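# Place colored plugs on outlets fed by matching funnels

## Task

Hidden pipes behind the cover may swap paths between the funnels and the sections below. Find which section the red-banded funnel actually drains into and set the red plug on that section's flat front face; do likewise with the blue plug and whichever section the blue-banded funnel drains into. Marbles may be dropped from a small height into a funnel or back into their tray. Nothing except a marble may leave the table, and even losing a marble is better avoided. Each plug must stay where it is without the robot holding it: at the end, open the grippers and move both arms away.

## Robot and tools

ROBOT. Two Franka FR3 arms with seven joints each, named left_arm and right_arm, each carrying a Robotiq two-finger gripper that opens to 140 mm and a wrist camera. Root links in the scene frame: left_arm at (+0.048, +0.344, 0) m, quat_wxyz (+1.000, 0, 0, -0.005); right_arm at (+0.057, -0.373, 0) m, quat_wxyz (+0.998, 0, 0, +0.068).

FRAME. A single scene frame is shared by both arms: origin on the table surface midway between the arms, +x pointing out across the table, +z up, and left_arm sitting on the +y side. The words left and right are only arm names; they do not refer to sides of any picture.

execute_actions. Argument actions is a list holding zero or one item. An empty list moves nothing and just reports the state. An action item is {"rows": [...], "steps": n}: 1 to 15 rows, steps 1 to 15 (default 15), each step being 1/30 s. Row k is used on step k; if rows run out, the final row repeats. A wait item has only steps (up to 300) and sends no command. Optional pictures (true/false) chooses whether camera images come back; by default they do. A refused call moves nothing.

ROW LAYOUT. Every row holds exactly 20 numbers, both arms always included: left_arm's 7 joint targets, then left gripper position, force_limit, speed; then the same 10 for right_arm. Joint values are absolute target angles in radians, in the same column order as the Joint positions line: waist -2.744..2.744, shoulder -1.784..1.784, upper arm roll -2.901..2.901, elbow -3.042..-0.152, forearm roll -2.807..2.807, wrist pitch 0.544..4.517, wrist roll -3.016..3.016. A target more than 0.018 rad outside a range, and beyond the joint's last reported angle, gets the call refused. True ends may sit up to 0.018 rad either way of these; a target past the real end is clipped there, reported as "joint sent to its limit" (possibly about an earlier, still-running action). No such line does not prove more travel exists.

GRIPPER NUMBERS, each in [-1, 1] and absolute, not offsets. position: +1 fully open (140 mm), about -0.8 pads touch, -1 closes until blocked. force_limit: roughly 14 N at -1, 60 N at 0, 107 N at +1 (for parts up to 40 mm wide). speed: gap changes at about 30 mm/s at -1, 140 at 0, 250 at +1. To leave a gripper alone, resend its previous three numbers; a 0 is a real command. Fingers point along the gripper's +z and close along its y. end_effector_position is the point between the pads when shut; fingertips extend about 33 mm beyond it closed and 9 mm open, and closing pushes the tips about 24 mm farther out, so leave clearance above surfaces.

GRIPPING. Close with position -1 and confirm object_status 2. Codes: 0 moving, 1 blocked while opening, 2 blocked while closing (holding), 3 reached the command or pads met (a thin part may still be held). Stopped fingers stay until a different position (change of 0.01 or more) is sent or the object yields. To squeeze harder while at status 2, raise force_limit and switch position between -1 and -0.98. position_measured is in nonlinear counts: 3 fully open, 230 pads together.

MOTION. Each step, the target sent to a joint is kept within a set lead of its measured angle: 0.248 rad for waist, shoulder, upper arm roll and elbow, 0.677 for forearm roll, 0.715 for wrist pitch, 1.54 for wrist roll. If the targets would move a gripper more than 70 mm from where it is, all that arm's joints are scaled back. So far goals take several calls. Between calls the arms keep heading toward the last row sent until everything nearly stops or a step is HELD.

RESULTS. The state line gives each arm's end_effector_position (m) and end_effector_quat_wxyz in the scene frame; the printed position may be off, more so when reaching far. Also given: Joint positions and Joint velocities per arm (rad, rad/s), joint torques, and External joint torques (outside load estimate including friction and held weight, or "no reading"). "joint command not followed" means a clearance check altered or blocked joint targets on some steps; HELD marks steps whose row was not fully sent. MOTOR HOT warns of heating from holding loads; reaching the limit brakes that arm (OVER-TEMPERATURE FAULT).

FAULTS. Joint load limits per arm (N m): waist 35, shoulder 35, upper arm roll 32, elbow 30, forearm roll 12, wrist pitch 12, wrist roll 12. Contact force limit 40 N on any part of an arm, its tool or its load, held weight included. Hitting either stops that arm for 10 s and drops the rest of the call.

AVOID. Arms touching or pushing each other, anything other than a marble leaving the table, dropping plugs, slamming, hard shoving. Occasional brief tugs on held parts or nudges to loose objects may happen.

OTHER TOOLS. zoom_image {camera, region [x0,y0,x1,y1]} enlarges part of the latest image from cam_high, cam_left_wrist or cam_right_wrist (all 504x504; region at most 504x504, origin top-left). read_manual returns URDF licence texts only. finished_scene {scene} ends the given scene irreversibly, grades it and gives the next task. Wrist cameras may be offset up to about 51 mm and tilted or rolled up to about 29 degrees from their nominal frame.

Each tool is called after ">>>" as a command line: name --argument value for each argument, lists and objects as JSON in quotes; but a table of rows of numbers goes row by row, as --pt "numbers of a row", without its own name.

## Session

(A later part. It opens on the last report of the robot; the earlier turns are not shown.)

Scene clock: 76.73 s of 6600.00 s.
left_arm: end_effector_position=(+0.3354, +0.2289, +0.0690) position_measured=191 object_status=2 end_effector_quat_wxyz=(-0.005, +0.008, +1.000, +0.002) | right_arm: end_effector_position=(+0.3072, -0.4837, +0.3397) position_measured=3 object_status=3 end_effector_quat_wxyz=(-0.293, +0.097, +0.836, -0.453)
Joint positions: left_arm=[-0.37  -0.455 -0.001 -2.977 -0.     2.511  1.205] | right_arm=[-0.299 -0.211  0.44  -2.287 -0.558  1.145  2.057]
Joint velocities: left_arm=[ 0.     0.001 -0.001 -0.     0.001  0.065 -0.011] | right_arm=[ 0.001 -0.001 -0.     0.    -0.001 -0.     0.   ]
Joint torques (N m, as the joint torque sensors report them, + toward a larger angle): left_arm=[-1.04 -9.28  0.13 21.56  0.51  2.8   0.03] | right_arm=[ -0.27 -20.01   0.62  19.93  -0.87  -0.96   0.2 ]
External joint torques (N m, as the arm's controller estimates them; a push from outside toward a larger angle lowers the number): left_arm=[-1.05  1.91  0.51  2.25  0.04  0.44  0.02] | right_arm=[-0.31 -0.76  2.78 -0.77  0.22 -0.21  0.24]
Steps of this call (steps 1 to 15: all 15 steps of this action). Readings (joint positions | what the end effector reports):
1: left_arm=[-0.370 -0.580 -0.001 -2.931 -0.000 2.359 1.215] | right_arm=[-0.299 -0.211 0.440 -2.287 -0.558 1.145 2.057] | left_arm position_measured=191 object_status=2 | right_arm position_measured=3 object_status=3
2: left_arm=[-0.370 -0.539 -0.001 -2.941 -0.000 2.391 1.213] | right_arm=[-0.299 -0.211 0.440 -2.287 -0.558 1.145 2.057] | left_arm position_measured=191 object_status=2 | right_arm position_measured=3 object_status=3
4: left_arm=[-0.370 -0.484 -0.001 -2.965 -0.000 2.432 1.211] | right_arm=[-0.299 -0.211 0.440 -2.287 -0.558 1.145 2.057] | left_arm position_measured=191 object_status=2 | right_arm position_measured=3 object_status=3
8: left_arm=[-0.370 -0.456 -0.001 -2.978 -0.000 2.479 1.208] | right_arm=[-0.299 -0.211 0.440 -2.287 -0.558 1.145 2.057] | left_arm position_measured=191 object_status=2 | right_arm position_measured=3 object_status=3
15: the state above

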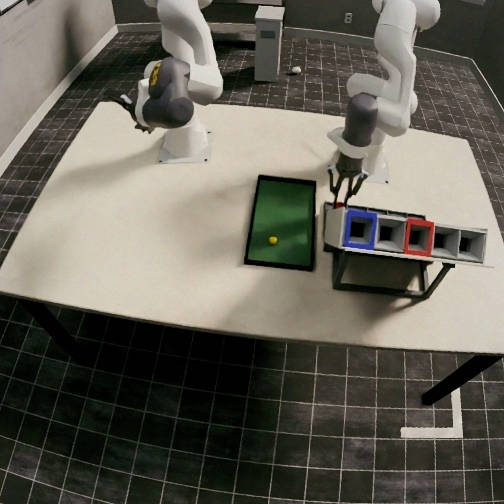

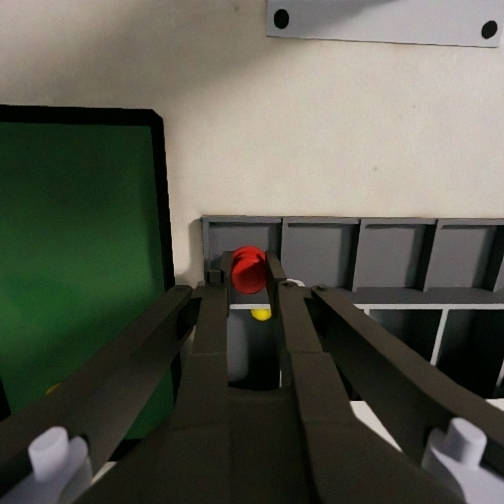

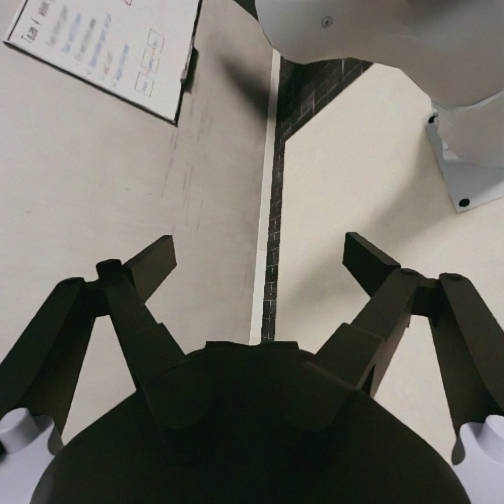

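>>> execute_actions --actions '[{"rows":[[-0.384,-0.41,0,-2.985,0,2.577,1.19,-1,-0.3,-0.4,-0.3,-0.213,0.442,-2.287,-0.557,1.144,2.057,1,0,0]]}]' --pictures false

>>> execute_actions --actions '[{"rows":[[-0.384,-0.41,0,-2.985,0,2.577,1.19,-0.3,-0.3,-0.4,-0.3,-0.213,0.442,-2.287,-0.557,1.144,2.057,1,0,0]],"steps":10}]' --pictures false

>>> execute_actions --actions '[{"rows":[[-0.384,-0.45,0,-2.976,0,2.49,1.19,-0.3,-0.3,-0.4,-0.3,-0.213,0.442,-2.287,-0.557,1.144,2.057,1,0,0],[-0.384,-0.45,0,-2.976,0,2.46,1.19,-0.3,-0.3,-0.4,-0.3,-0.213,0.442,-2.287,-0.557,1.144,2.057,1,0,0],[-0.384,-0.5,0,-2.96,0,2.41,1.19,-0.3,-0.3,-0.4,-0.3,-0.213,0.442,-2.287,-0.557,1.144,2.057,1,0,0],[-0.384,-0.55,0,-2.95,0,2.36,1.19,-0.3,-0.3,-0.4,-0.3,-0.213,0.442,-2.287,-0.557,1.144,2.057,1,0,0],[-0.384,-0.6,0,-2.93,0,2.3,1.19,-0.3,-0.3,-0.4,-0.3,-0.213,0.442,-2.287,-0.557,1.144,2.057,1,0,0],[-0.384,-0.67,0,-2.92,0,2.25,1.19,-0.3,-0.3,-0.4,-0.3,-0.213,0.442,-2.287,-0.557,1.144,2.057,1,0,0]],"steps":13}]'

>>> execute_actions --actions '[{"rows":[[0.712,-0.62,0,-2.88,0,2.26,2.282,-0.1,-0.3,0,-0.3,-0.213,0.442,-2.287,-0.557,1.144,2.057,1,0,0]]}]' --pictures false

>>> execute_actions --actions '[{"steps":8}]' --pictures false

>>> execute_actions --actions '[{"rows":[[0.712,-0.145,0,-2.519,0,2.374,2.282,-0.1,-0.3,0,-0.3,-0.213,0.442,-2.287,-0.557,1.144,2.057,1,0,0]]}]' --pictures false

>>> execute_actions --actions '[{"rows":[[0.712,-0.072,0,-2.546,0,2.474,2.282,-0.1,-0.3,0,-0.3,-0.213,0.442,-2.287,-0.557,1.144,2.057,1,0,0]]}]' --pictures false

>>> execute_actions --actions '[{"steps":8}]'

Scene clock: 88.80 s of 6600.00 s.
left_arm: end_effector_position=(+0.3369, +0.2245, +0.0580) position_measured=191 object_status=2 end_effector_quat_wxyz=(-0.000, +0.009, +1.000, +0.000) | right_arm: end_effector_position=(+0.3072, -0.4837, +0.3397) position_measured=3 object_status=3 end_effector_quat_wxyz=(-0.293, +0.097, +0.836, -0.453)
Joint positions: left_arm=[-0.382 -0.412 -0.001 -2.985 -0.     2.571  1.195] | right_arm=[-0.299 -0.211  0.44  -2.287 -0.558  1.145  2.057]
Joint velocities: left_arm=[-0.002 -0.    -0.001 -0.     0.     0.018 -0.005] | right_arm=[-0.001 -0.     0.    -0.001  0.001  0.     0.   ]
Joint torques (N m, as the joint torque sensors report them, + toward a larger angle): left_arm=[-1.78 -9.83 -0.41 21.02  0.38  2.78 -0.03] | right_arm=[ -1.06 -20.03   0.12  19.22  -0.69  -0.77   0.18]
External joint torques (N m, as the arm's controller estimates them; a push from outside toward a larger angle lowers the number): left_arm=[-1.77  2.26 -0.03  2.26 -0.06  0.36 -0.03] | right_arm=[-1.07 -0.88  2.3  -1.4   0.39 -0.02  0.21]
Steps of this call (steps 1 to 30: the robot went on to your last target; steps 31 to 90: nothing new was sent; then 8.57 s passed at rest; steps 91 to 105: all 15 steps of this action). Readings (joint positions | what the end effector reports):
91: left_arm=[-0.373 -0.447 -0.001 -2.977 -0.000 2.532 1.201] | right_arm=[-0.299 -0.211 0.440 -2.287 -0.558 1.145 2.057] | left_arm position_measured=191 object_status=2 | right_arm position_measured=3 object_status=3
92: left_arm=[-0.376 -0.436 -0.001 -2.978 -0.000 2.540 1.200] | right_arm=[-0.299 -0.211 0.440 -2.287 -0.558 1.145 2.057] | left_arm position_measured=191 object_status=2 | right_arm position_measured=3 object_status=3
94: left_arm=[-0.379 -0.421 -0.001 -2.983 -0.000 2.550 1.199] | right_arm=[-0.299 -0.211 0.440 -2.287 -0.558 1.145 2.057] | left_arm position_measured=191 object_status=2 | right_arm position_measured=3 object_status=3
98: left_arm=[-0.381 -0.413 -0.001 -2.985 -0.000 2.563 1.197] | right_arm=[-0.299 -0.211 0.440 -2.287 -0.558 1.145 2.057] | left_arm position_measured=191 object_status=2 | right_arm position_measured=3 object_status=3
105: the state above

Scene clock: 89.13 s of 6600.00 s.
left_arm: end_effector_position=(+0.3377, +0.2241, +0.0582) position_measured=167 object_status=0 end_effector_quat_wxyz=(+0.001, +0.008, +1.000, -0.000) | right_arm: end_effector_position=(+0.3072, -0.4837, +0.3397) position_measured=3 object_status=3 end_effector_quat_wxyz=(-0.293, +0.097, +0.836, -0.453)
Joint positions: left_arm=[-0.382 -0.412 -0.001 -2.985 -0.     2.574  1.194] | right_arm=[-0.299 -0.211  0.44  -2.287 -0.558  1.145  2.057]
Joint velocities: left_arm=[ 0.    -0.    -0.     0.002 -0.     0.003 -0.002] | right_arm=[ 0.001  0.001  0.     0.    -0.    -0.    -0.001]
Joint torques (N m, as the joint torque sensors report them, + toward a larger angle): left_arm=[ -0.76 -10.21  -0.3   20.82   0.46   2.93  -0.05] | right_arm=[ -1.51 -19.74  -0.05  19.93  -0.83  -0.88   0.11]
External joint torques (N m, as the arm's controller estimates them; a push from outside toward a larger angle lowers the number): left_arm=[-0.76  1.95  0.07  1.96  0.03  0.49 -0.05] | right_arm=[-1.56 -0.6   2.1  -0.71  0.25 -0.13  0.14]
Steps of this call (steps 1 to 10: all 10 steps of this action). Readings (joint positions | what the end effector reports):
1: left_arm=[-0.382 -0.412 -0.001 -2.985 -0.000 2.572 1.195] | right_arm=[-0.299 -0.211 0.440 -2.287 -0.558 1.145 2.057] | left_arm position_measured=191 object_status=0 | right_arm position_measured=3 object_status=3
2: left_arm=[-0.382 -0.412 -0.001 -2.985 -0.000 2.572 1.195] | right_arm=[-0.299 -0.211 0.440 -2.287 -0.558 1.145 2.057] | left_arm position_measured=191 object_status=0 | right_arm position_measured=3 object_status=3
4: left_arm=[-0.382 -0.412 -0.001 -2.985 -0.000 2.573 1.195] | right_arm=[-0.299 -0.211 0.440 -2.287 -0.558 1.145 2.057] | left_arm position_measured=176 object_status=0 | right_arm position_measured=3 object_status=3
8: left_arm=[-0.382 -0.412 -0.001 -2.985 -0.000 2.574 1.195] | right_arm=[-0.299 -0.211 0.440 -2.287 -0.558 1.145 2.057] | left_arm position_measured=167 object_status=0 | right_arm position_measured=3 object_status=3
10: the state above

Scene clock: 89.57 s of 6600.00 s.
left_arm: end_effector_position=(+0.3460, +0.2207, +0.1412) position_measured=167 object_status=3 end_effector_quat_wxyz=(+0.022, +0.008, +1.000, -0.009) | right_arm: end_effector_position=(+0.3072, -0.4837, +0.3397) position_measured=3 object_status=3 end_effector_quat_wxyz=(-0.293, +0.097, +0.836, -0.453)
Joint positions: left_arm=[-0.382 -0.667 -0.001 -2.917 -0.     2.297  1.194] | right_arm=[-0.299 -0.211  0.44  -2.287 -0.558  1.145  2.057]
Joint velocities: left_arm=[-0.001 -0.019 -0.    -0.015  0.    -0.27   0.001] | right_arm=[-0.    -0.001 -0.001 -0.    -0.     0.001  0.001]
Joint torques (N m, as the joint torque sensors report them, + toward a larger angle): left_arm=[-0.73 -8.49 -0.7  22.07  0.5   2.1  -0.18] | right_arm=[ -0.76 -19.92  -0.38  19.94  -0.8   -0.76   0.04]
External joint torques (N m, as the arm's controller estimates them; a push from outside toward a larger angle lowers the number): left_arm=[-0.72 -1.59 -0.13 -0.44 -0.13 -0.46 -0.18] | right_arm=[-0.71 -0.76  1.87 -0.74  0.29 -0.01  0.07]
Steps of this call (steps 1 to 13: all 13 steps of this action). Readings (joint positions | what the end effector reports):
1: left_arm=[-0.382 -0.419 -0.001 -2.984 -0.000 2.560 1.194] | right_arm=[-0.299 -0.211 0.440 -2.287 -0.558 1.145 2.057] | left_arm position_measured=167 object_status=0 | right_arm position_measured=3 object_status=3
2: left_arm=[-0.382 -0.429 -0.001 -2.982 -0.000 2.543 1.194] | right_arm=[-0.299 -0.211 0.440 -2.287 -0.558 1.145 2.057] | left_arm position_measured=167 object_status=0 | right_arm position_measured=3 object_status=3
4: left_arm=[-0.382 -0.472 -0.001 -2.974 -0.000 2.489 1.194] | right_arm=[-0.299 -0.211 0.440 -2.287 -0.558 1.145 2.057] | left_arm position_measured=167 object_status=3 | right_arm position_measured=3 object_status=3
8: left_arm=[-0.382 -0.627 -0.001 -2.929 -0.000 2.367 1.194] | right_arm=[-0.299 -0.211 0.440 -2.287 -0.558 1.145 2.057] | left_arm position_measured=167 object_status=3 | right_arm position_measured=3 object_status=3
13: the state above

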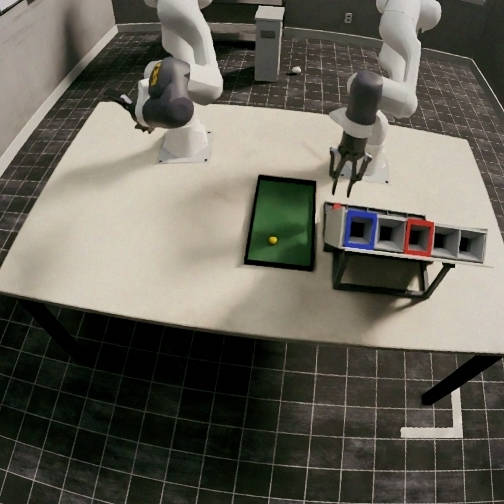

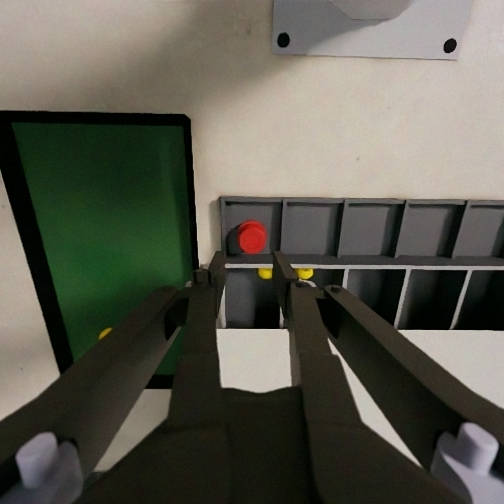

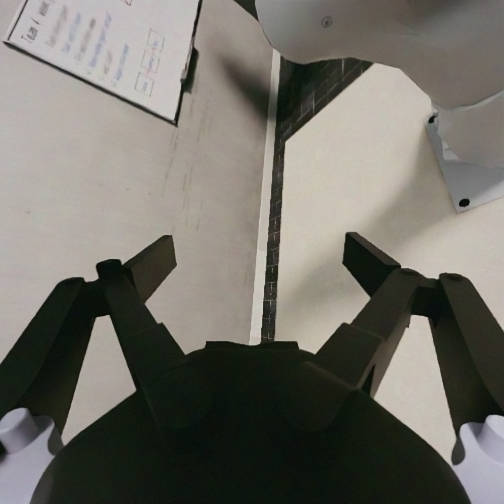

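Scene clock: 90.07 s of 6600.00 s.
left_arm: end_effector_position=(+0.3140, +0.5287, +0.1412) position_measured=141 object_status=3 end_effector_quat_wxyz=(+0.006, -0.080, +0.997, +0.002) | right_arm: end_effector_position=(+0.3072, -0.4837, +0.3397) position_measured=3 object_status=3 end_effector_quat_wxyz=(-0.293, +0.097, +0.836, -0.453)
Joint positions: left_arm=[ 0.615 -0.623  0.004 -2.879 -0.     2.268  2.018] | right_arm=[-0.299 -0.211  0.44  -2.287 -0.558  1.145  2.057]
Joint velocities: left_arm=[ 1.361  0.006  0.106  0.    -0.    -0.026  0.862] | right_arm=[-0.001 -0.    -0.001 -0.     0.001  0.    -0.   ]
Joint torques (N m, as the joint torque sensors report them, + toward a larger angle): left_arm=[-8.91 -6.54 -9.08 23.88  0.69  2.15  0.52] | right_arm=[ -0.92 -19.22  -0.46  19.46  -0.78  -0.79   0.19]
External joint torques (N m, as the arm's controller estimates them; a push from outside toward a larger angle lowers the number): left_arm=[ 1.47  2.08 -0.48  2.13  0.02 -0.15  0.54] | right_arm=[-0.86 -0.07  1.8  -1.13  0.3  -0.04  0.22]
Steps of this call (steps 1 to 15: all 15 steps of this action). Readings (joint positions | what the end effector reports):
1: left_arm=[-0.331 -0.659 -0.012 -2.910 -0.000 2.291 1.286] | right_arm=[-0.299 -0.211 0.440 -2.287 -0.558 1.145 2.057] | left_arm position_measured=167 object_status=0 | right_arm position_measured=3 object_status=3
2: left_arm=[-0.263 -0.648 -0.010 -2.900 -0.000 2.287 1.374] | right_arm=[-0.299 -0.211 0.440 -2.287 -0.558 1.145 2.057] | left_arm position_measured=160 object_status=0 | right_arm position_measured=3 object_status=3
4: left_arm=[-0.127 -0.635 -0.006 -2.889 -0.000 2.281 1.527] | right_arm=[-0.299 -0.211 0.440 -2.287 -0.558 1.145 2.057] | left_arm position_measured=145 object_status=0 | right_arm position_measured=3 object_status=3
8: left_arm=[0.147 -0.626 -0.002 -2.881 -0.000 2.274 1.762] | right_arm=[-0.299 -0.211 0.440 -2.287 -0.558 1.145 2.057] | left_arm position_measured=141 object_status=0 | right_arm position_measured=3 object_status=3
15: the state above

Scene clock: 90.33 s of 6600.00 s.
left_arm: end_effector_position=(+0.2947, +0.5516, +0.1407) position_measured=141 object_status=3 end_effector_quat_wxyz=(+0.004, -0.050, +0.999, +0.001) | right_arm: end_effector_position=(+0.3072, -0.4837, +0.3397) position_measured=3 object_status=3 end_effector_quat_wxyz=(-0.293, +0.097, +0.836, -0.453)
Joint positions: left_arm=[ 0.707 -0.623  0.003 -2.879 -0.     2.264  2.17 ] | right_arm=[-0.299 -0.211  0.44  -2.287 -0.558  1.145  2.057]
Joint velocities: left_arm=[ 0.032  0.001 -0.014 -0.001  0.    -0.007  0.358] | right_arm=[-0.001  0.    -0.001  0.     0.001 -0.     0.002]
Joint torques (N m, as the joint torque sensors report them, + toward a larger angle): left_arm=[ 0.91 -7.59 -2.03 23.87  0.7   2.07  0.46] | right_arm=[ -0.56 -19.99   0.04  19.54  -0.74  -0.83   0.24]
External joint torques (N m, as the arm's controller estimates them; a push from outside toward a larger angle lowers the number): left_arm=[ 1.1   1.13 -1.31  1.35  0.04 -0.36  0.46] | right_arm=[-0.46 -0.84  2.36 -1.13  0.36 -0.08  0.27]
Steps of this call (steps 1 to 8: the robot went on to your last target). Readings (joint positions | what the end effector reports):
1: left_arm=[0.650 -0.623 0.006 -2.879 -0.000 2.267 2.045] | right_arm=[-0.299 -0.211 0.440 -2.287 -0.558 1.145 2.057] | left_arm position_measured=141 object_status=3 | right_arm position_measured=3 object_status=3
2: left_arm=[0.673 -0.623 0.006 -2.879 -0.000 2.266 2.069] | right_arm=[-0.299 -0.211 0.440 -2.287 -0.558 1.145 2.057] | left_arm position_measured=141 object_status=3 | right_arm position_measured=3 object_status=3
4: left_arm=[0.695 -0.623 0.006 -2.879 -0.000 2.265 2.110] | right_arm=[-0.299 -0.211 0.440 -2.287 -0.558 1.145 2.057] | left_arm position_measured=141 object_status=3 | right_arm position_measured=3 object_status=3
8: the state above

Scene clock: 90.83 s of 6600.00 s.
left_arm: end_effector_position=(+0.3876, +0.6306, +0.1180) position_measured=141 object_status=3 end_effector_quat_wxyz=(-0.005, -0.009, +1.000, -0.005) | right_arm: end_effector_position=(+0.3072, -0.4837, +0.3397) position_measured=3 object_status=3 end_effector_quat_wxyz=(-0.293, +0.097, +0.836, -0.453)
Joint positions: left_arm=[ 0.71  -0.147  0.001 -2.524 -0.001  2.364  2.253] | right_arm=[-0.299 -0.211  0.44  -2.287 -0.558  1.145  2.057]
Joint velocities: left_arm=[ 0.002 -0.    -0.001  0.05  -0.001  0.05   0.083] | right_arm=[-0.     0.001 -0.001  0.001 -0.001 -0.001 -0.   ]
Joint torques (N m, as the joint torque sensors report them, + toward a larger angle): left_arm=[  2.1  -23.02  -1.22  23.27   0.63   2.72   0.34] | right_arm=[ -1.67 -20.1   -0.47  20.06  -0.79  -0.91   0.13]
External joint torques (N m, as the arm's controller estimates them; a push from outside toward a larger angle lowers the number): left_arm=[ 2.12  0.84 -1.05  2.52  0.04  0.44  0.34] | right_arm=[-1.7  -0.94  1.69 -0.58  0.3  -0.16  0.16]
Steps of this call (steps 1 to 15: all 15 steps of this action). Readings (joint positions | what the end effector reports):
1: left_arm=[0.708 -0.590 0.003 -2.848 -0.001 2.268 2.177] | right_arm=[-0.299 -0.211 0.440 -2.287 -0.558 1.145 2.057] | left_arm position_measured=141 object_status=3 | right_arm position_measured=3 object_status=3
2: left_arm=[0.708 -0.541 0.003 -2.799 -0.001 2.279 2.183] | right_arm=[-0.299 -0.211 0.440 -2.287 -0.558 1.145 2.057] | left_arm position_measured=141 object_status=3 | right_arm position_measured=3 object_status=3
4: left_arm=[0.709 -0.439 0.003 -2.695 -0.001 2.300 2.195] | right_arm=[-0.299 -0.211 0.440 -2.287 -0.558 1.145 2.057] | left_arm position_measured=141 object_status=3 | right_arm position_measured=3 object_status=3
8: left_arm=[0.709 -0.208 0.001 -2.545 -0.001 2.345 2.225] | right_arm=[-0.299 -0.211 0.440 -2.287 -0.558 1.145 2.057] | left_arm position_measured=141 object_status=3 | right_arm position_measured=3 object_status=3
15: the state above

Scene clock: 91.33 s of 6600.00 s.
left_arm: end_effector_position=(+0.3893, +0.6322, +0.0842) position_measured=141 object_status=3 end_effector_quat_wxyz=(-0.003, +0.001, +1.000, -0.003) | right_arm: end_effector_position=(+0.3072, -0.4837, +0.3397) position_measured=3 object_status=3 end_effector_quat_wxyz=(-0.293, +0.097, +0.836, -0.453)
Joint positions: left_arm=[ 0.71  -0.073  0.001 -2.547 -0.001  2.466  2.273] | right_arm=[-0.299 -0.211  0.44  -2.287 -0.558  1.145  2.057]
Joint velocities: left_arm=[ 0.001  0.     0.001  0.    -0.     0.035  0.014] | right_arm=[-0.    -0.001  0.002 -0.     0.    -0.001  0.001]
Joint torques (N m, as the joint torque sensors report them, + toward a larger angle): left_arm=[  1.28 -24.65  -1.27  22.62   0.58   2.88   0.33] | right_arm=[ -0.29 -19.3    0.23  19.92  -0.74  -0.8    0.14]
External joint torques (N m, as the arm's controller estimates them; a push from outside toward a larger angle lowers the number): left_arm=[ 1.25  0.69 -1.23  2.52  0.05  0.5   0.33] | right_arm=[-0.31 -0.12  2.42 -0.74  0.35 -0.05  0.17]
Steps of this call (steps 1 to 15: all 15 steps of this action). Readings (joint positions | what the end effector reports):
1: left_arm=[0.710 -0.137 0.001 -2.524 -0.001 2.384 2.256] | right_arm=[-0.299 -0.211 0.440 -2.287 -0.558 1.145 2.057] | left_arm position_measured=141 object_status=3 | right_arm position_measured=3 object_status=3
2: left_arm=[0.710 -0.119 0.001 -2.527 -0.001 2.401 2.258] | right_arm=[-0.299 -0.211 0.440 -2.287 -0.558 1.145 2.057] | left_arm position_measured=141 object_status=3 | right_arm position_measured=3 object_status=3
4: left_arm=[0.710 -0.090 0.001 -2.539 -0.001 2.423 2.262] | right_arm=[-0.299 -0.211 0.440 -2.287 -0.558 1.145 2.057] | left_arm position_measured=141 object_status=3 | right_arm position_measured=3 object_status=3
8: left_arm=[0.710 -0.073 0.001 -2.547 -0.001 2.448 2.268] | right_arm=[-0.299 -0.211 0.440 -2.287 -0.558 1.145 2.057] | left_arm position_measured=141 object_status=3 | right_arm position_measured=3 object_status=3
15: the state above

Scene clock: 91.60 s of 6600.00 s.
left_arm: end_effector_position=(+0.3904, +0.6332, +0.0846) position_measured=141 object_status=3 end_effector_quat_wxyz=(-0.001, +0.002, +1.000, -0.002) | right_arm: end_effector_position=(+0.3072, -0.4837, +0.3397) position_measured=3 object_status=3 end_effector_quat_wxyz=(-0.293, +0.097, +0.836, -0.453)
Joint positions: left_arm=[ 0.71  -0.073  0.001 -2.547 -0.001  2.47   2.276] | right_arm=[-0.299 -0.211  0.44  -2.287 -0.558  1.145  2.057]
Joint velocities: left_arm=[-0.002  0.001  0.001 -0.001 -0.     0.006  0.006] | right_arm=[ 0.001 -0.     0.     0.     0.    -0.    -0.001]
Joint torques (N m, as the joint torque sensors report them, + toward a larger angle): left_arm=[  1.39 -24.65  -0.61  22.09   0.72   2.85   0.26] | right_arm=[ -0.9  -19.4   -0.2   19.6   -0.77  -0.86   0.24]
External joint torques (N m, as the arm's controller estimates them; a push from outside toward a larger angle lowers the number): left_arm=[ 1.43  0.67 -0.49  2.02  0.19  0.46  0.26] | right_arm=[-0.93 -0.15  1.96 -1.12  0.32 -0.12  0.27]
Steps of this call (steps 1 to 8: the robot went on to your last target). Readings (joint positions | what the end effector reports):
1: left_arm=[0.710 -0.073 0.001 -2.547 -0.001 2.467 2.274] | right_arm=[-0.299 -0.211 0.440 -2.287 -0.558 1.145 2.057] | left_arm position_measured=141 object_status=3 | right_arm position_measured=3 object_status=3
2: left_arm=[0.710 -0.073 0.001 -2.547 -0.001 2.467 2.274] | right_arm=[-0.299 -0.211 0.440 -2.287 -0.558 1.145 2.057] | left_arm position_measured=141 object_status=3 | right_arm position_measured=3 object_status=3
4: left_arm=[0.710 -0.073 0.001 -2.547 -0.001 2.469 2.275] | right_arm=[-0.299 -0.211 0.440 -2.287 -0.558 1.145 2.057] | left_arm position_measured=141 object_status=3 | right_arm position_measured=3 object_status=3
8: the state above

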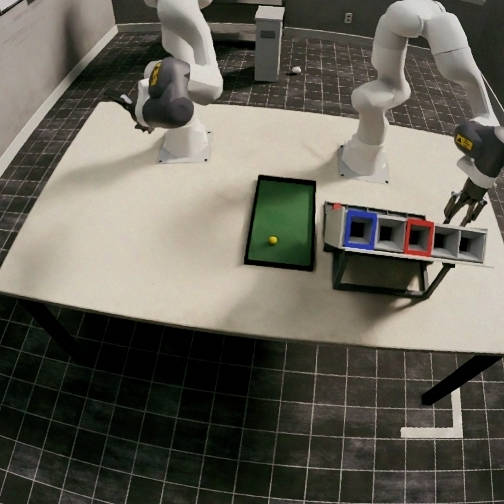

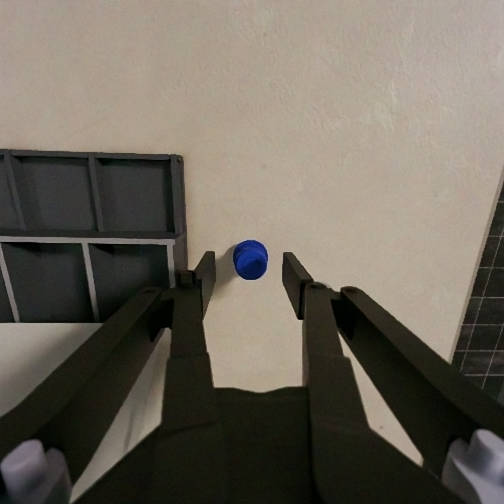

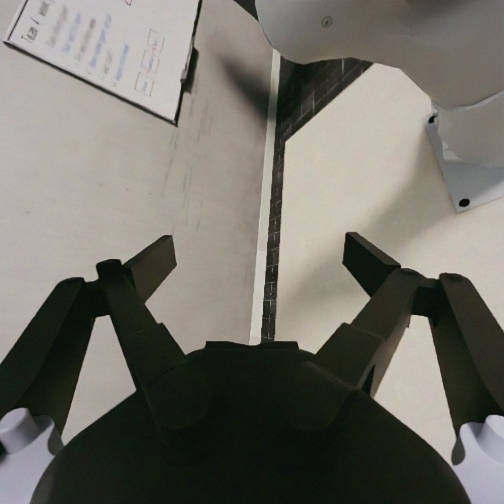

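>>> execute_actions --actions '[{"rows":[[0.712,-0.04,0,-2.55,0,2.51,2.282,-0.1,-0.3,0,-0.3,-0.213,0.442,-2.287,-0.557,1.144,2.057,1,0,0],[0.712,-0.01,0,-2.552,0,2.545,2.282,-0.1,-0.3,0,-0.3,-0.213,0.442,-2.287,-0.557,1.144,2.057,1,0,0],[0.712,0.019,0,-2.554,0,2.575,2.282,-0.1,-0.3,0,-0.3,-0.213,0.442,-2.287,-0.557,1.144,2.057,1,0,0]],"steps":15}]'

>>> execute_actions --actions '[{"rows":[[0.712,0.019,0,-2.554,0,2.575,2.282,-1,-0.3,-0.4,-0.3,-0.213,0.442,-2.287,-0.557,1.144,2.057,1,0,0]],"steps":15}]' --pictures false

>>> execute_actions --actions '[{"steps":5}]'

Scene clock: 103.93 s of 6600.00 s.
left_arm: end_effector_position=(+0.3916, +0.6343, +0.0491) position_measured=141 object_status=3 end_effector_quat_wxyz=(-0.003, +0.003, +1.000, -0.003) | right_arm: end_effector_position=(+0.3072, -0.4837, +0.3397) position_measured=3 object_status=3 end_effector_quat_wxyz=(-0.293, +0.097, +0.836, -0.453)
Joint positions: left_arm=[ 0.71   0.018  0.001 -2.555 -0.001  2.566  2.278] | right_arm=[-0.299 -0.211  0.44  -2.287 -0.558  1.145  2.057]
Joint velocities: left_arm=[-0.    -0.001 -0.     0.     0.001  0.039  0.001] | right_arm=[-0.001  0.    -0.001  0.    -0.    -0.    -0.   ]
Joint torques (N m, as the joint torque sensors report them, + toward a larger angle): left_arm=[  1.45 -26.16  -0.62  21.13   0.65   2.81   0.3 ] | right_arm=[ -0.15 -19.78  -0.4   20.28  -0.8   -0.84   0.08]
External joint torques (N m, as the arm's controller estimates them; a push from outside toward a larger angle lowers the number): left_arm=[ 1.6   0.94 -0.49  2.45  0.18  0.44  0.3 ] | right_arm=[-0.09 -0.59  1.87 -0.39  0.3  -0.09  0.11]
Steps of this call (steps 1 to 15: the robot went on to your last target; steps 16 to 90: nothing new was sent; then 8.83 s passed at rest; steps 91 to 105: all 15 steps of this action). Readings (joint positions | what the end effector reports):
91: left_arm=[0.710 -0.068 0.001 -2.546 -0.001 2.478 2.278] | right_arm=[-0.299 -0.211 0.440 -2.287 -0.558 1.145 2.057] | left_arm position_measured=141 object_status=3 | right_arm position_measured=3 object_status=3
92: left_arm=[0.710 -0.056 0.001 -2.546 -0.001 2.490 2.278] | right_arm=[-0.299 -0.211 0.440 -2.287 -0.558 1.145 2.057] | left_arm position_measured=141 object_status=3 | right_arm position_measured=3 object_status=3
94: left_arm=[0.710 -0.018 0.001 -2.547 -0.001 2.518 2.278] | right_arm=[-0.299 -0.211 0.440 -2.287 -0.558 1.145 2.057] | left_arm position_measured=141 object_status=3 | right_arm position_measured=3 object_status=3
98: left_arm=[0.710 0.016 0.001 -2.556 -0.001 2.546 2.278] | right_arm=[-0.299 -0.211 0.440 -2.287 -0.558 1.145 2.057] | left_arm position_measured=141 object_status=3 | right_arm position_measured=3 object_status=3
105: the state above

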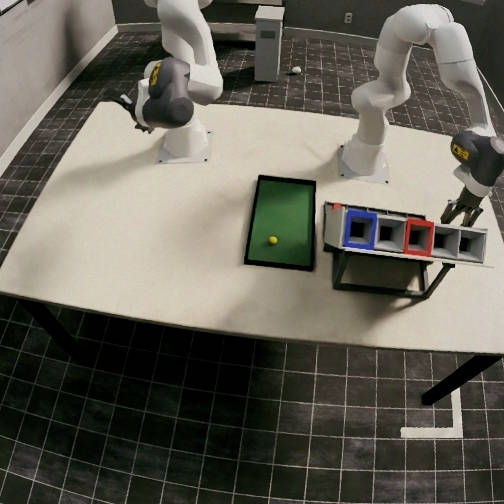

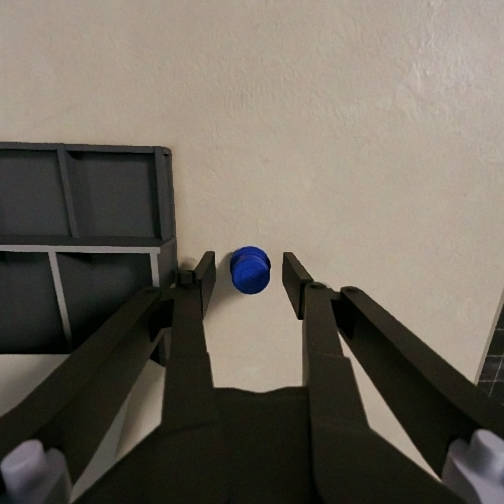

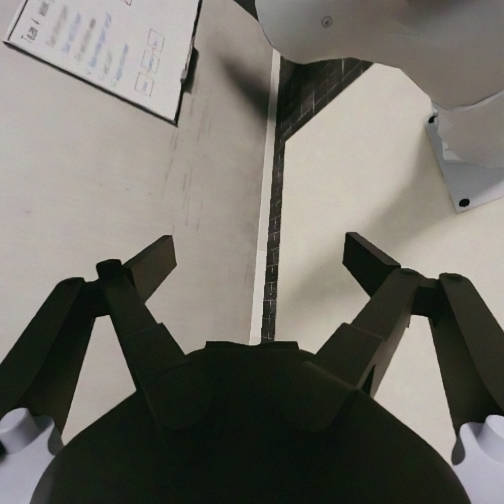

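Scene clock: 104.43 s of 6600.00 s.
left_arm: end_effector_position=(+0.3933, +0.6357, +0.0498) position_measured=191 object_status=0 end_effector_quat_wxyz=(-0.000, +0.003, +1.000, -0.001) | right_arm: end_effector_position=(+0.3072, -0.4837, +0.3397) position_measured=3 object_status=3 end_effector_quat_wxyz=(-0.293, +0.097, +0.836, -0.453)
Joint positions: left_arm=[ 0.71   0.018  0.001 -2.555 -0.001  2.571  2.278] | right_arm=[-0.299 -0.211  0.44  -2.287 -0.558  1.145  2.057]
Joint velocities: left_arm=[ 0.     0.     0.    -0.001  0.     0.     0.001] | right_arm=[ 0.001  0.     0.    -0.     0.    -0.    -0.001]
Joint torques (N m, as the joint torque sensors report them, + toward a larger angle): left_arm=[  1.46 -26.54  -0.9   20.43   0.46   2.89   0.39] | right_arm=[ -0.78 -19.51  -0.29  20.18  -0.76  -0.79   0.06]
External joint torques (N m, as the arm's controller estimates them; a push from outside toward a larger angle lowers the number): left_arm=[ 1.39  0.59 -0.99  1.75  0.    0.5   0.39] | right_arm=[-0.88 -0.31  1.8  -0.45  0.31 -0.04  0.09]
Steps of this call (steps 1 to 15: all 15 steps of this action). Readings (joint positions | what the end effector reports):
1: left_arm=[0.710 0.018 0.001 -2.555 -0.001 2.567 2.278] | right_arm=[-0.299 -0.211 0.440 -2.287 -0.558 1.145 2.057] | left_arm position_measured=141 object_status=0 | right_arm position_measured=3 object_status=3
2: left_arm=[0.710 0.018 0.001 -2.555 -0.001 2.568 2.278] | right_arm=[-0.299 -0.211 0.440 -2.287 -0.558 1.145 2.057] | left_arm position_measured=146 object_status=0 | right_arm position_measured=3 object_status=3
4: left_arm=[0.710 0.018 0.001 -2.555 -0.001 2.569 2.278] | right_arm=[-0.299 -0.211 0.440 -2.287 -0.558 1.145 2.057] | left_arm position_measured=156 object_status=0 | right_arm position_measured=3 object_status=3
8: left_arm=[0.710 0.018 0.001 -2.555 -0.001 2.571 2.278] | right_arm=[-0.299 -0.211 0.440 -2.287 -0.558 1.145 2.057] | left_arm position_measured=177 object_status=0 | right_arm position_measured=3 object_status=3
15: the state above

Scene clock: 104.60 s of 6600.00 s.
left_arm: end_effector_position=(+0.3933, +0.6357, +0.0498) position_measured=191 object_status=2 end_effector_quat_wxyz=(-0.000, +0.003, +1.000, -0.001) | right_arm: end_effector_position=(+0.3072, -0.4837, +0.3397) position_measured=3 object_status=3 end_effector_quat_wxyz=(-0.293, +0.097, +0.836, -0.453)
Joint positions: left_arm=[ 0.71   0.018  0.001 -2.555 -0.001  2.571  2.278] | right_arm=[-0.299 -0.211  0.44  -2.287 -0.558  1.145  2.057]
Joint velocities: left_arm=[-0.002  0.    -0.001 -0.001  0.002 -0.    -0.   ] | right_arm=[ 0.     0.    -0.001 -0.001  0.     0.    -0.001]
Joint torques (N m, as the joint torque sensors report them, + toward a larger angle): left_arm=[  1.03 -26.51  -0.49  20.83   0.55   3.     0.27] | right_arm=[ -1.11 -20.8   -0.03  19.89  -0.78  -0.8    0.15]
External joint torques (N m, as the arm's controller estimates them; a push from outside toward a larger angle lowers the number): left_arm=[ 1.1   0.6  -0.44  2.13  0.08  0.61  0.27] | right_arm=[-1.13 -1.63  2.14 -0.72  0.3  -0.05  0.19]
Steps of this call (steps 1 to 5: the robot went on to your last target). Readings (joint positions | what the end effector reports):
1: left_arm=[0.710 0.018 0.001 -2.555 -0.001 2.571 2.278] | right_arm=[-0.299 -0.211 0.440 -2.287 -0.558 1.145 2.057] | left_arm position_measured=191 object_status=2 | right_arm position_measured=3 object_status=3
2: left_arm=[0.710 0.018 0.001 -2.555 -0.001 2.571 2.278] | right_arm=[-0.299 -0.211 0.440 -2.287 -0.558 1.145 2.057] | left_arm position_measured=191 object_status=2 | right_arm position_measured=3 object_status=3
4: left_arm=[0.710 0.018 0.001 -2.555 -0.001 2.571 2.278] | right_arm=[-0.299 -0.211 0.440 -2.287 -0.558 1.145 2.057] | left_arm position_measured=191 object_status=2 | right_arm position_measured=3 object_status=3
5: the state above

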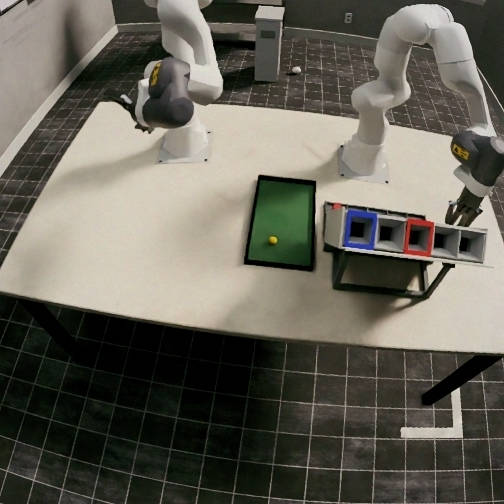

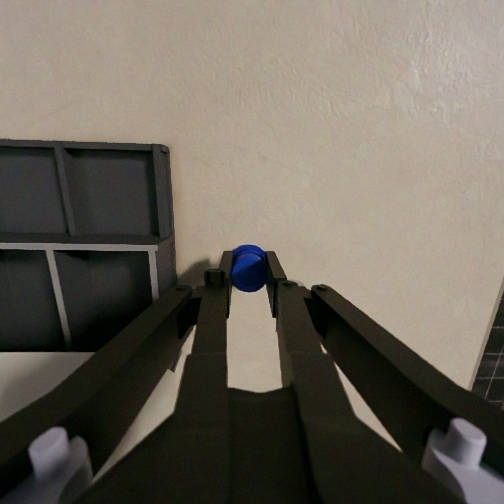

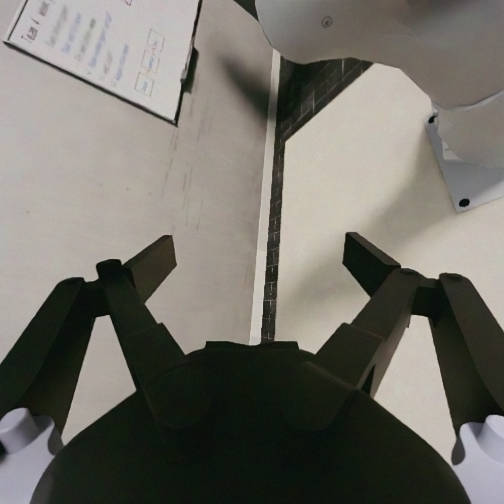

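>>> execute_actions --actions '[{"rows":[[0.72,-0.08,0,-2.57,0,2.49,2.28,-1,-0.3,-0.4,-0.3,-0.213,0.442,-2.287,-0.557,1.144,2.057,1,0,0],[0.73,-0.16,0,-2.58,0,2.42,2.28,-1,-0.3,-0.4,-0.3,-0.213,0.442,-2.287,-0.557,1.144,2.057,1,0,0],[0.73,-0.25,0,-2.6,0,2.35,2.28,-1,-0.3,-0.4,-0.3,-0.213,0.442,-2.287,-0.557,1.144,2.057,1,0,0]],"steps":12}]' --pictures false

>>> execute_actions --actions '[{"rows":[[0.8,-0.7,0,-2.96,0,2.26,2.28,-1,-0.3,-0.4,-0.3,-0.213,0.442,-2.287,-0.557,1.144,2.057,1,0,0]],"steps":15}]'

Scene clock: 108.97 s of 6600.00 s.
left_arm: end_effector_position=(+0.3733, +0.6281, +0.1340) position_measured=191 object_status=2 end_effector_quat_wxyz=(+0.012, -0.005, +1.000, +0.010) | right_arm: end_effector_position=(+0.3072, -0.4837, +0.3397) position_measured=3 object_status=3 end_effector_quat_wxyz=(-0.293, +0.097, +0.836, -0.453)
Joint positions: left_arm=[ 0.728 -0.25   0.    -2.596 -0.001  2.379  2.278] | right_arm=[-0.299 -0.211  0.44  -2.287 -0.558  1.145  2.057]
Joint velocities: left_arm=[ 0.     0.001 -0.    -0.053 -0.001 -0.17   0.   ] | right_arm=[-0.    -0.001 -0.    -0.    -0.001 -0.001  0.001]
Joint torques (N m, as the joint torque sensors report them, + toward a larger angle): left_arm=[  1.66 -20.09  -0.72  23.45   0.76   2.2    0.1 ] | right_arm=[ -0.44 -19.89   0.03  20.09  -0.8   -0.84   0.17]
External joint torques (N m, as the arm's controller estimates them; a push from outside toward a larger angle lowers the number): left_arm=[ 1.68  1.12 -0.46  0.86  0.13 -0.49  0.1 ] | right_arm=[-0.38 -0.75  2.29 -0.52  0.29 -0.08  0.2 ]
Steps of this call (steps 1 to 15: the robot went on to your last target; steps 16 to 90: nothing new was sent; then 0.97 s passed at rest; steps 91 to 102: all 12 steps of this action). Readings (joint positions | what the end effector reports):
91: left_arm=[0.711 0.002 0.000 -2.562 -0.001 2.557 2.278] | right_arm=[-0.299 -0.211 0.440 -2.287 -0.558 1.145 2.057] | left_arm position_measured=191 object_status=2 | right_arm position_measured=3 object_status=3
92: left_arm=[0.715 -0.035 -0.001 -2.574 -0.001 2.531 2.278] | right_arm=[-0.299 -0.211 0.440 -2.287 -0.558 1.145 2.057] | left_arm position_measured=191 object_status=2 | right_arm position_measured=3 object_status=3
94: left_arm=[0.723 -0.147 -0.000 -2.592 -0.001 2.471 2.278] | right_arm=[-0.299 -0.211 0.440 -2.287 -0.558 1.145 2.057] | left_arm position_measured=191 object_status=2 | right_arm position_measured=3 object_status=3
98: left_arm=[0.727 -0.245 0.000 -2.588 -0.001 2.411 2.278] | right_arm=[-0.299 -0.211 0.440 -2.287 -0.558 1.145 2.057] | left_arm position_measured=191 object_status=2 | right_arm position_measured=3 object_status=3
102: the state above

Scene clock: 109.47 s of 6600.00 s.
left_arm: end_effector_position=(+0.2594, +0.5567, +0.1296) position_measured=191 object_status=2 end_effector_quat_wxyz=(+0.003, -0.040, +0.999, +0.003) | right_arm: end_effector_position=(+0.3072, -0.4837, +0.3397) position_measured=3 object_status=3 end_effector_quat_wxyz=(-0.293, +0.097, +0.836, -0.453)
Joint positions: left_arm=[ 0.798 -0.696  0.    -2.957 -0.     2.27   2.278] | right_arm=[-0.299 -0.211  0.44  -2.287 -0.558  1.145  2.057]
Joint velocities: left_arm=[ 0.001 -0.02   0.001 -0.024 -0.    -0.049  0.001] | right_arm=[ 0.002  0.001 -0.     0.     0.     0.     0.   ]
Joint torques (N m, as the joint torque sensors report them, + toward a larger angle): left_arm=[ 1.44 -8.09 -1.24 23.45  0.57  2.15  0.28] | right_arm=[ -0.59 -20.17  -0.51  19.76  -0.82  -0.92   0.13]
External joint torques (N m, as the arm's controller estimates them; a push from outside toward a larger angle lowers the number): left_arm=[ 1.46 -1.71 -0.6   0.53 -0.1  -0.37  0.28] | right_arm=[-0.66 -1.05  1.61 -0.87  0.26 -0.18  0.17]
Steps of this call (steps 1 to 15: all 15 steps of this action). Readings (joint positions | what the end effector reports):
1: left_arm=[0.736 -0.279 -0.004 -2.629 -0.000 2.373 2.278] | right_arm=[-0.299 -0.211 0.440 -2.287 -0.558 1.145 2.057] | left_arm position_measured=191 object_status=2 | right_arm position_measured=3 object_status=3
2: left_arm=[0.747 -0.325 -0.004 -2.677 -0.000 2.361 2.278] | right_arm=[-0.299 -0.211 0.440 -2.287 -0.558 1.145 2.057] | left_arm position_measured=191 object_status=2 | right_arm position_measured=3 object_status=3
4: left_arm=[0.766 -0.423 -0.002 -2.774 -0.000 2.340 2.278] | right_arm=[-0.299 -0.211 0.440 -2.287 -0.558 1.145 2.057] | left_arm position_measured=191 object_status=2 | right_arm position_measured=3 object_status=3
8: left_arm=[0.793 -0.646 0.000 -2.927 -0.000 2.294 2.278] | right_arm=[-0.299 -0.211 0.440 -2.287 -0.558 1.145 2.057] | left_arm position_measured=191 object_status=2 | right_arm position_measured=3 object_status=3
15: the state above

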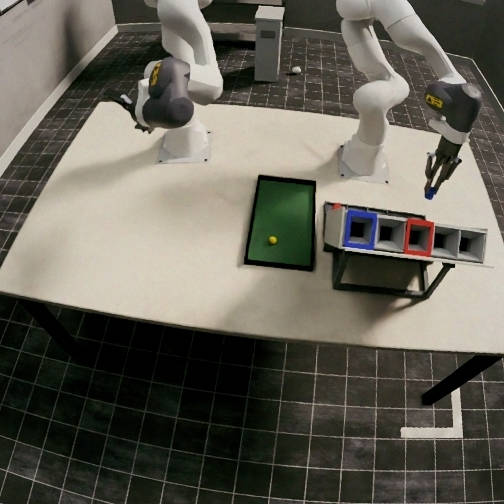

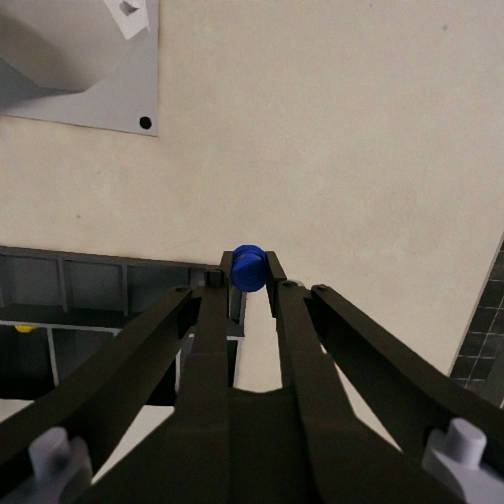

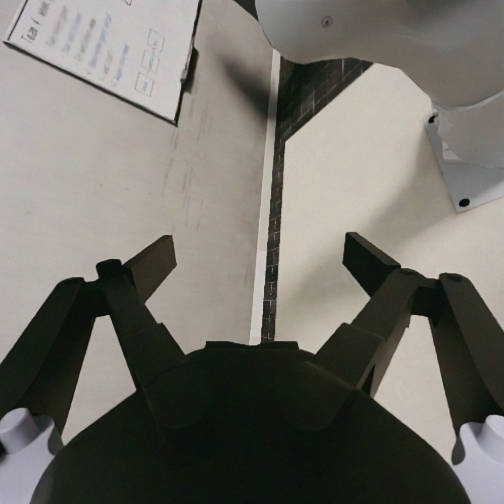

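>>> execute_actions --actions '[{"rows":[[0.3,-0.72,0,-2.99,0,2.27,1.87,-1,-0.3,-0.4,-0.3,-0.213,0.442,-2.287,-0.557,1.144,2.057,1,0,0]],"steps":10}]' --pictures false

>>> execute_actions --actions '[{"rows":[[-0.142,-0.7,0,-2.98,0,2.28,1.43,-1,-0.3,-0.4,-0.3,-0.213,0.442,-2.287,-0.557,1.144,2.057,1,0,0]],"steps":15}]' --pictures false

>>> execute_actions --actions '[{"rows":[[-0.142,-0.641,0,-2.985,0,2.34,1.43,-1,-0.3,-0.4,-0.3,-0.213,0.442,-2.287,-0.557,1.144,2.057,1,0,0]],"steps":12}]'

Scene clock: 113.53 s of 6600.00 s.
left_arm: end_effector_position=(+0.3226, +0.4308, +0.1223) position_measured=191 object_status=2 end_effector_quat_wxyz=(-0.002, +0.069, +0.998, +0.000) | right_arm: end_effector_position=(+0.3072, -0.4837, +0.3397) position_measured=3 object_status=3 end_effector_quat_wxyz=(-0.293, +0.097, +0.836, -0.453)
Joint positions: left_arm=[ 0.316 -0.717 -0.004 -2.988  0.     2.267  2.013] | right_arm=[-0.299 -0.211  0.44  -2.287 -0.558  1.145  2.057]
Joint velocities: left_arm=[-0.201 -0.002  0.003 -0.016  0.001  0.    -0.462] | right_arm=[ 0.001 -0.001 -0.001 -0.    -0.001 -0.     0.001]
Joint torques (N m, as the joint torque sensors report them, + toward a larger angle): left_arm=[-0.44 -6.11  1.42 22.07  0.6   2.88 -0.01] | right_arm=[ -0.55 -21.15  -0.34  20.35  -0.82  -0.86   0.23]
External joint torques (N m, as the arm's controller estimates them; a push from outside toward a larger angle lowers the number): left_arm=[-1.95 -0.48  1.05 -0.43 -0.03  0.46 -0.02] | right_arm=[-0.54 -1.91  1.87 -0.33  0.27 -0.11  0.26]
Steps of this call (steps 1 to 15: the robot went on to your last target; steps 16 to 90: nothing new was sent; then 0.73 s passed at rest; steps 91 to 100: all 10 steps of this action). Readings (joint positions | what the end effector reports):
91: left_arm=[0.742 -0.702 0.012 -2.965 0.000 2.264 2.241] | right_arm=[-0.299 -0.211 0.440 -2.287 -0.558 1.145 2.057] | left_arm position_measured=191 object_status=2 | right_arm position_measured=3 object_status=3
92: left_arm=[0.667 -0.708 0.009 -2.972 0.000 2.265 2.205] | right_arm=[-0.299 -0.211 0.440 -2.287 -0.558 1.145 2.057] | left_arm position_measured=191 object_status=2 | right_arm position_measured=3 object_status=3
94: left_arm=[0.514 -0.713 0.004 -2.981 0.000 2.266 2.143] | right_arm=[-0.299 -0.211 0.440 -2.287 -0.558 1.145 2.057] | left_arm position_measured=191 object_status=2 | right_arm position_measured=3 object_status=3
98: left_arm=[0.338 -0.717 -0.004 -2.986 0.000 2.267 2.047] | right_arm=[-0.299 -0.211 0.440 -2.287 -0.558 1.145 2.057] | left_arm position_measured=191 object_status=2 | right_arm position_measured=3 object_status=3
100: the state above

Scene clock: 114.03 s of 6600.00 s.
left_arm: end_effector_position=(+0.3367, +0.3007, +0.1223) position_measured=191 object_status=2 end_effector_quat_wxyz=(-0.000, +0.064, +0.998, +0.001) | right_arm: end_effector_position=(+0.3072, -0.4837, +0.3397) position_measured=3 object_status=3 end_effector_quat_wxyz=(-0.293, +0.097, +0.836, -0.453)
Joint positions: left_arm=[-0.139 -0.702 -0.002 -2.98   0.     2.277  1.549] | right_arm=[-0.299 -0.211  0.44  -2.287 -0.558  1.145  2.057]
Joint velocities: left_arm=[-0.016 -0.     0.005 -0.001  0.     0.001 -0.382] | right_arm=[ 0.     0.001 -0.    -0.001  0.    -0.    -0.001]
Joint torques (N m, as the joint torque sensors report them, + toward a larger angle): left_arm=[-2.09 -3.59  0.68 23.82  0.47  2.72 -0.13] | right_arm=[ -0.43 -20.68   0.01  19.53  -0.76  -0.81   0.11]
External joint torques (N m, as the arm's controller estimates them; a push from outside toward a larger angle lowers the number): left_arm=[-2.16  2.38  1.24  1.56 -0.16  0.31 -0.13] | right_arm=[-0.44 -1.54  2.19 -1.08  0.32 -0.06  0.14]
Steps of this call (steps 1 to 15: all 15 steps of this action). Readings (joint positions | what the end effector reports):
1: left_arm=[0.257 -0.714 0.007 -2.987 0.000 2.269 1.958] | right_arm=[-0.299 -0.211 0.440 -2.287 -0.558 1.145 2.057] | left_arm position_measured=191 object_status=2 | right_arm position_measured=3 object_status=3
2: left_arm=[0.181 -0.711 0.006 -2.985 0.000 2.271 1.906] | right_arm=[-0.299 -0.211 0.440 -2.287 -0.558 1.145 2.057] | left_arm position_measured=191 object_status=2 | right_arm position_measured=3 object_status=3
4: left_arm=[0.028 -0.706 0.003 -2.981 0.000 2.274 1.817] | right_arm=[-0.299 -0.211 0.440 -2.287 -0.558 1.145 2.057] | left_arm position_measured=191 object_status=2 | right_arm position_measured=3 object_status=3
8: left_arm=[-0.113 -0.703 -0.004 -2.980 0.000 2.276 1.681] | right_arm=[-0.299 -0.211 0.440 -2.287 -0.558 1.145 2.057] | left_arm position_measured=191 object_status=2 | right_arm position_measured=3 object_status=3
15: the state above

Scene clock: 114.43 s of 6600.00 s.
left_arm: end_effector_position=(+0.3383, +0.3001, +0.1075) position_measured=191 object_status=2 end_effector_quat_wxyz=(-0.005, +0.023, +1.000, +0.001) | right_arm: end_effector_position=(+0.3072, -0.4837, +0.3397) position_measured=3 object_status=3 end_effector_quat_wxyz=(-0.293, +0.097, +0.836, -0.453)
Joint positions: left_arm=[-0.14  -0.644 -0.002 -2.985  0.     2.331  1.465] | right_arm=[-0.299 -0.211  0.44  -2.287 -0.558  1.145  2.057]
Joint velocities: left_arm=[-0.001 -0.    -0.    -0.     0.001  0.036 -0.103] | right_arm=[ 0.001 -0.     0.001 -0.001 -0.001  0.    -0.001]
Joint torques (N m, as the joint torque sensors report them, + toward a larger angle): left_arm=[-1.07 -4.85  0.34 23.41  0.42  2.84 -0.02] | right_arm=[ -1.08 -20.26  -1.04  19.35  -0.78  -0.82   0.09]
External joint torques (N m, as the arm's controller estimates them; a push from outside toward a larger angle lowers the number): left_arm=[-1.06  2.4   0.88  1.75 -0.17  0.45 -0.02] | right_arm=[-1.11 -1.1   1.13 -1.27  0.3  -0.08  0.12]
Steps of this call (steps 1 to 12: all 12 steps of this action). Readings (joint positions | what the end effector reports):
1: left_arm=[-0.139 -0.691 -0.002 -2.979 0.000 2.288 1.537] | right_arm=[-0.299 -0.211 0.440 -2.287 -0.558 1.145 2.057] | left_arm position_measured=191 object_status=2 | right_arm position_measured=3 object_status=3
2: left_arm=[-0.139 -0.675 -0.002 -2.979 0.000 2.297 1.526] | right_arm=[-0.299 -0.211 0.440 -2.287 -0.558 1.145 2.057] | left_arm position_measured=191 object_status=2 | right_arm position_measured=3 object_status=3
4: left_arm=[-0.140 -0.655 -0.002 -2.983 0.000 2.310 1.508] | right_arm=[-0.299 -0.211 0.440 -2.287 -0.558 1.145 2.057] | left_arm position_measured=191 object_status=2 | right_arm position_measured=3 object_status=3
8: left_arm=[-0.140 -0.644 -0.002 -2.985 0.000 2.324 1.482] | right_arm=[-0.299 -0.211 0.440 -2.287 -0.558 1.145 2.057] | left_arm position_measured=191 object_status=2 | right_arm position_measured=3 object_status=3
12: the state above

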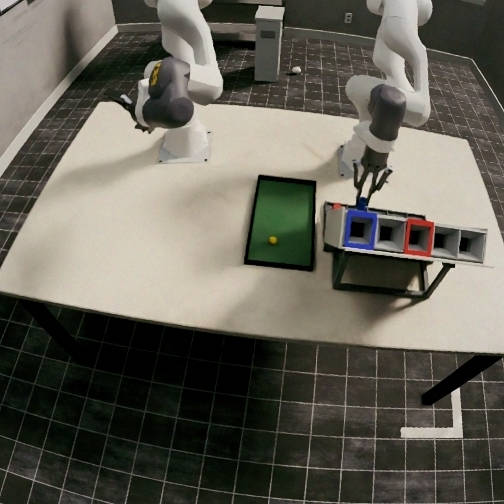

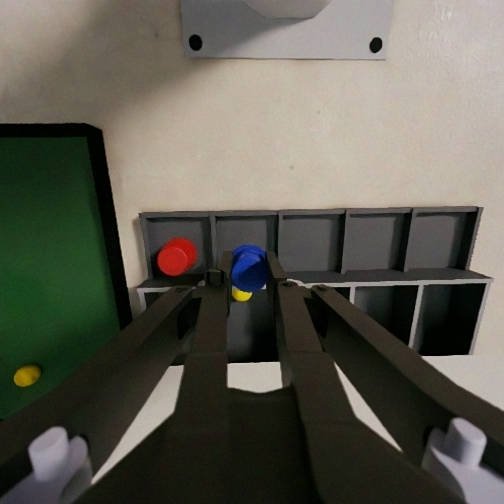

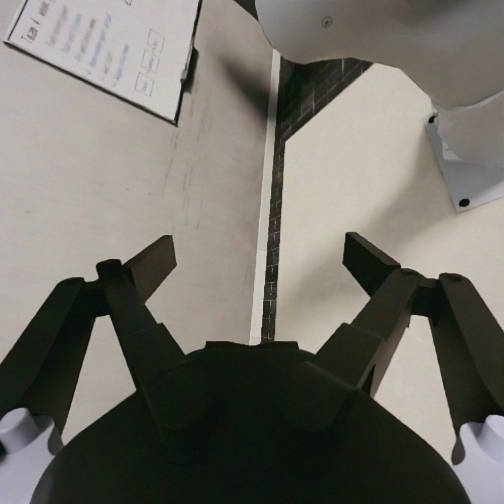

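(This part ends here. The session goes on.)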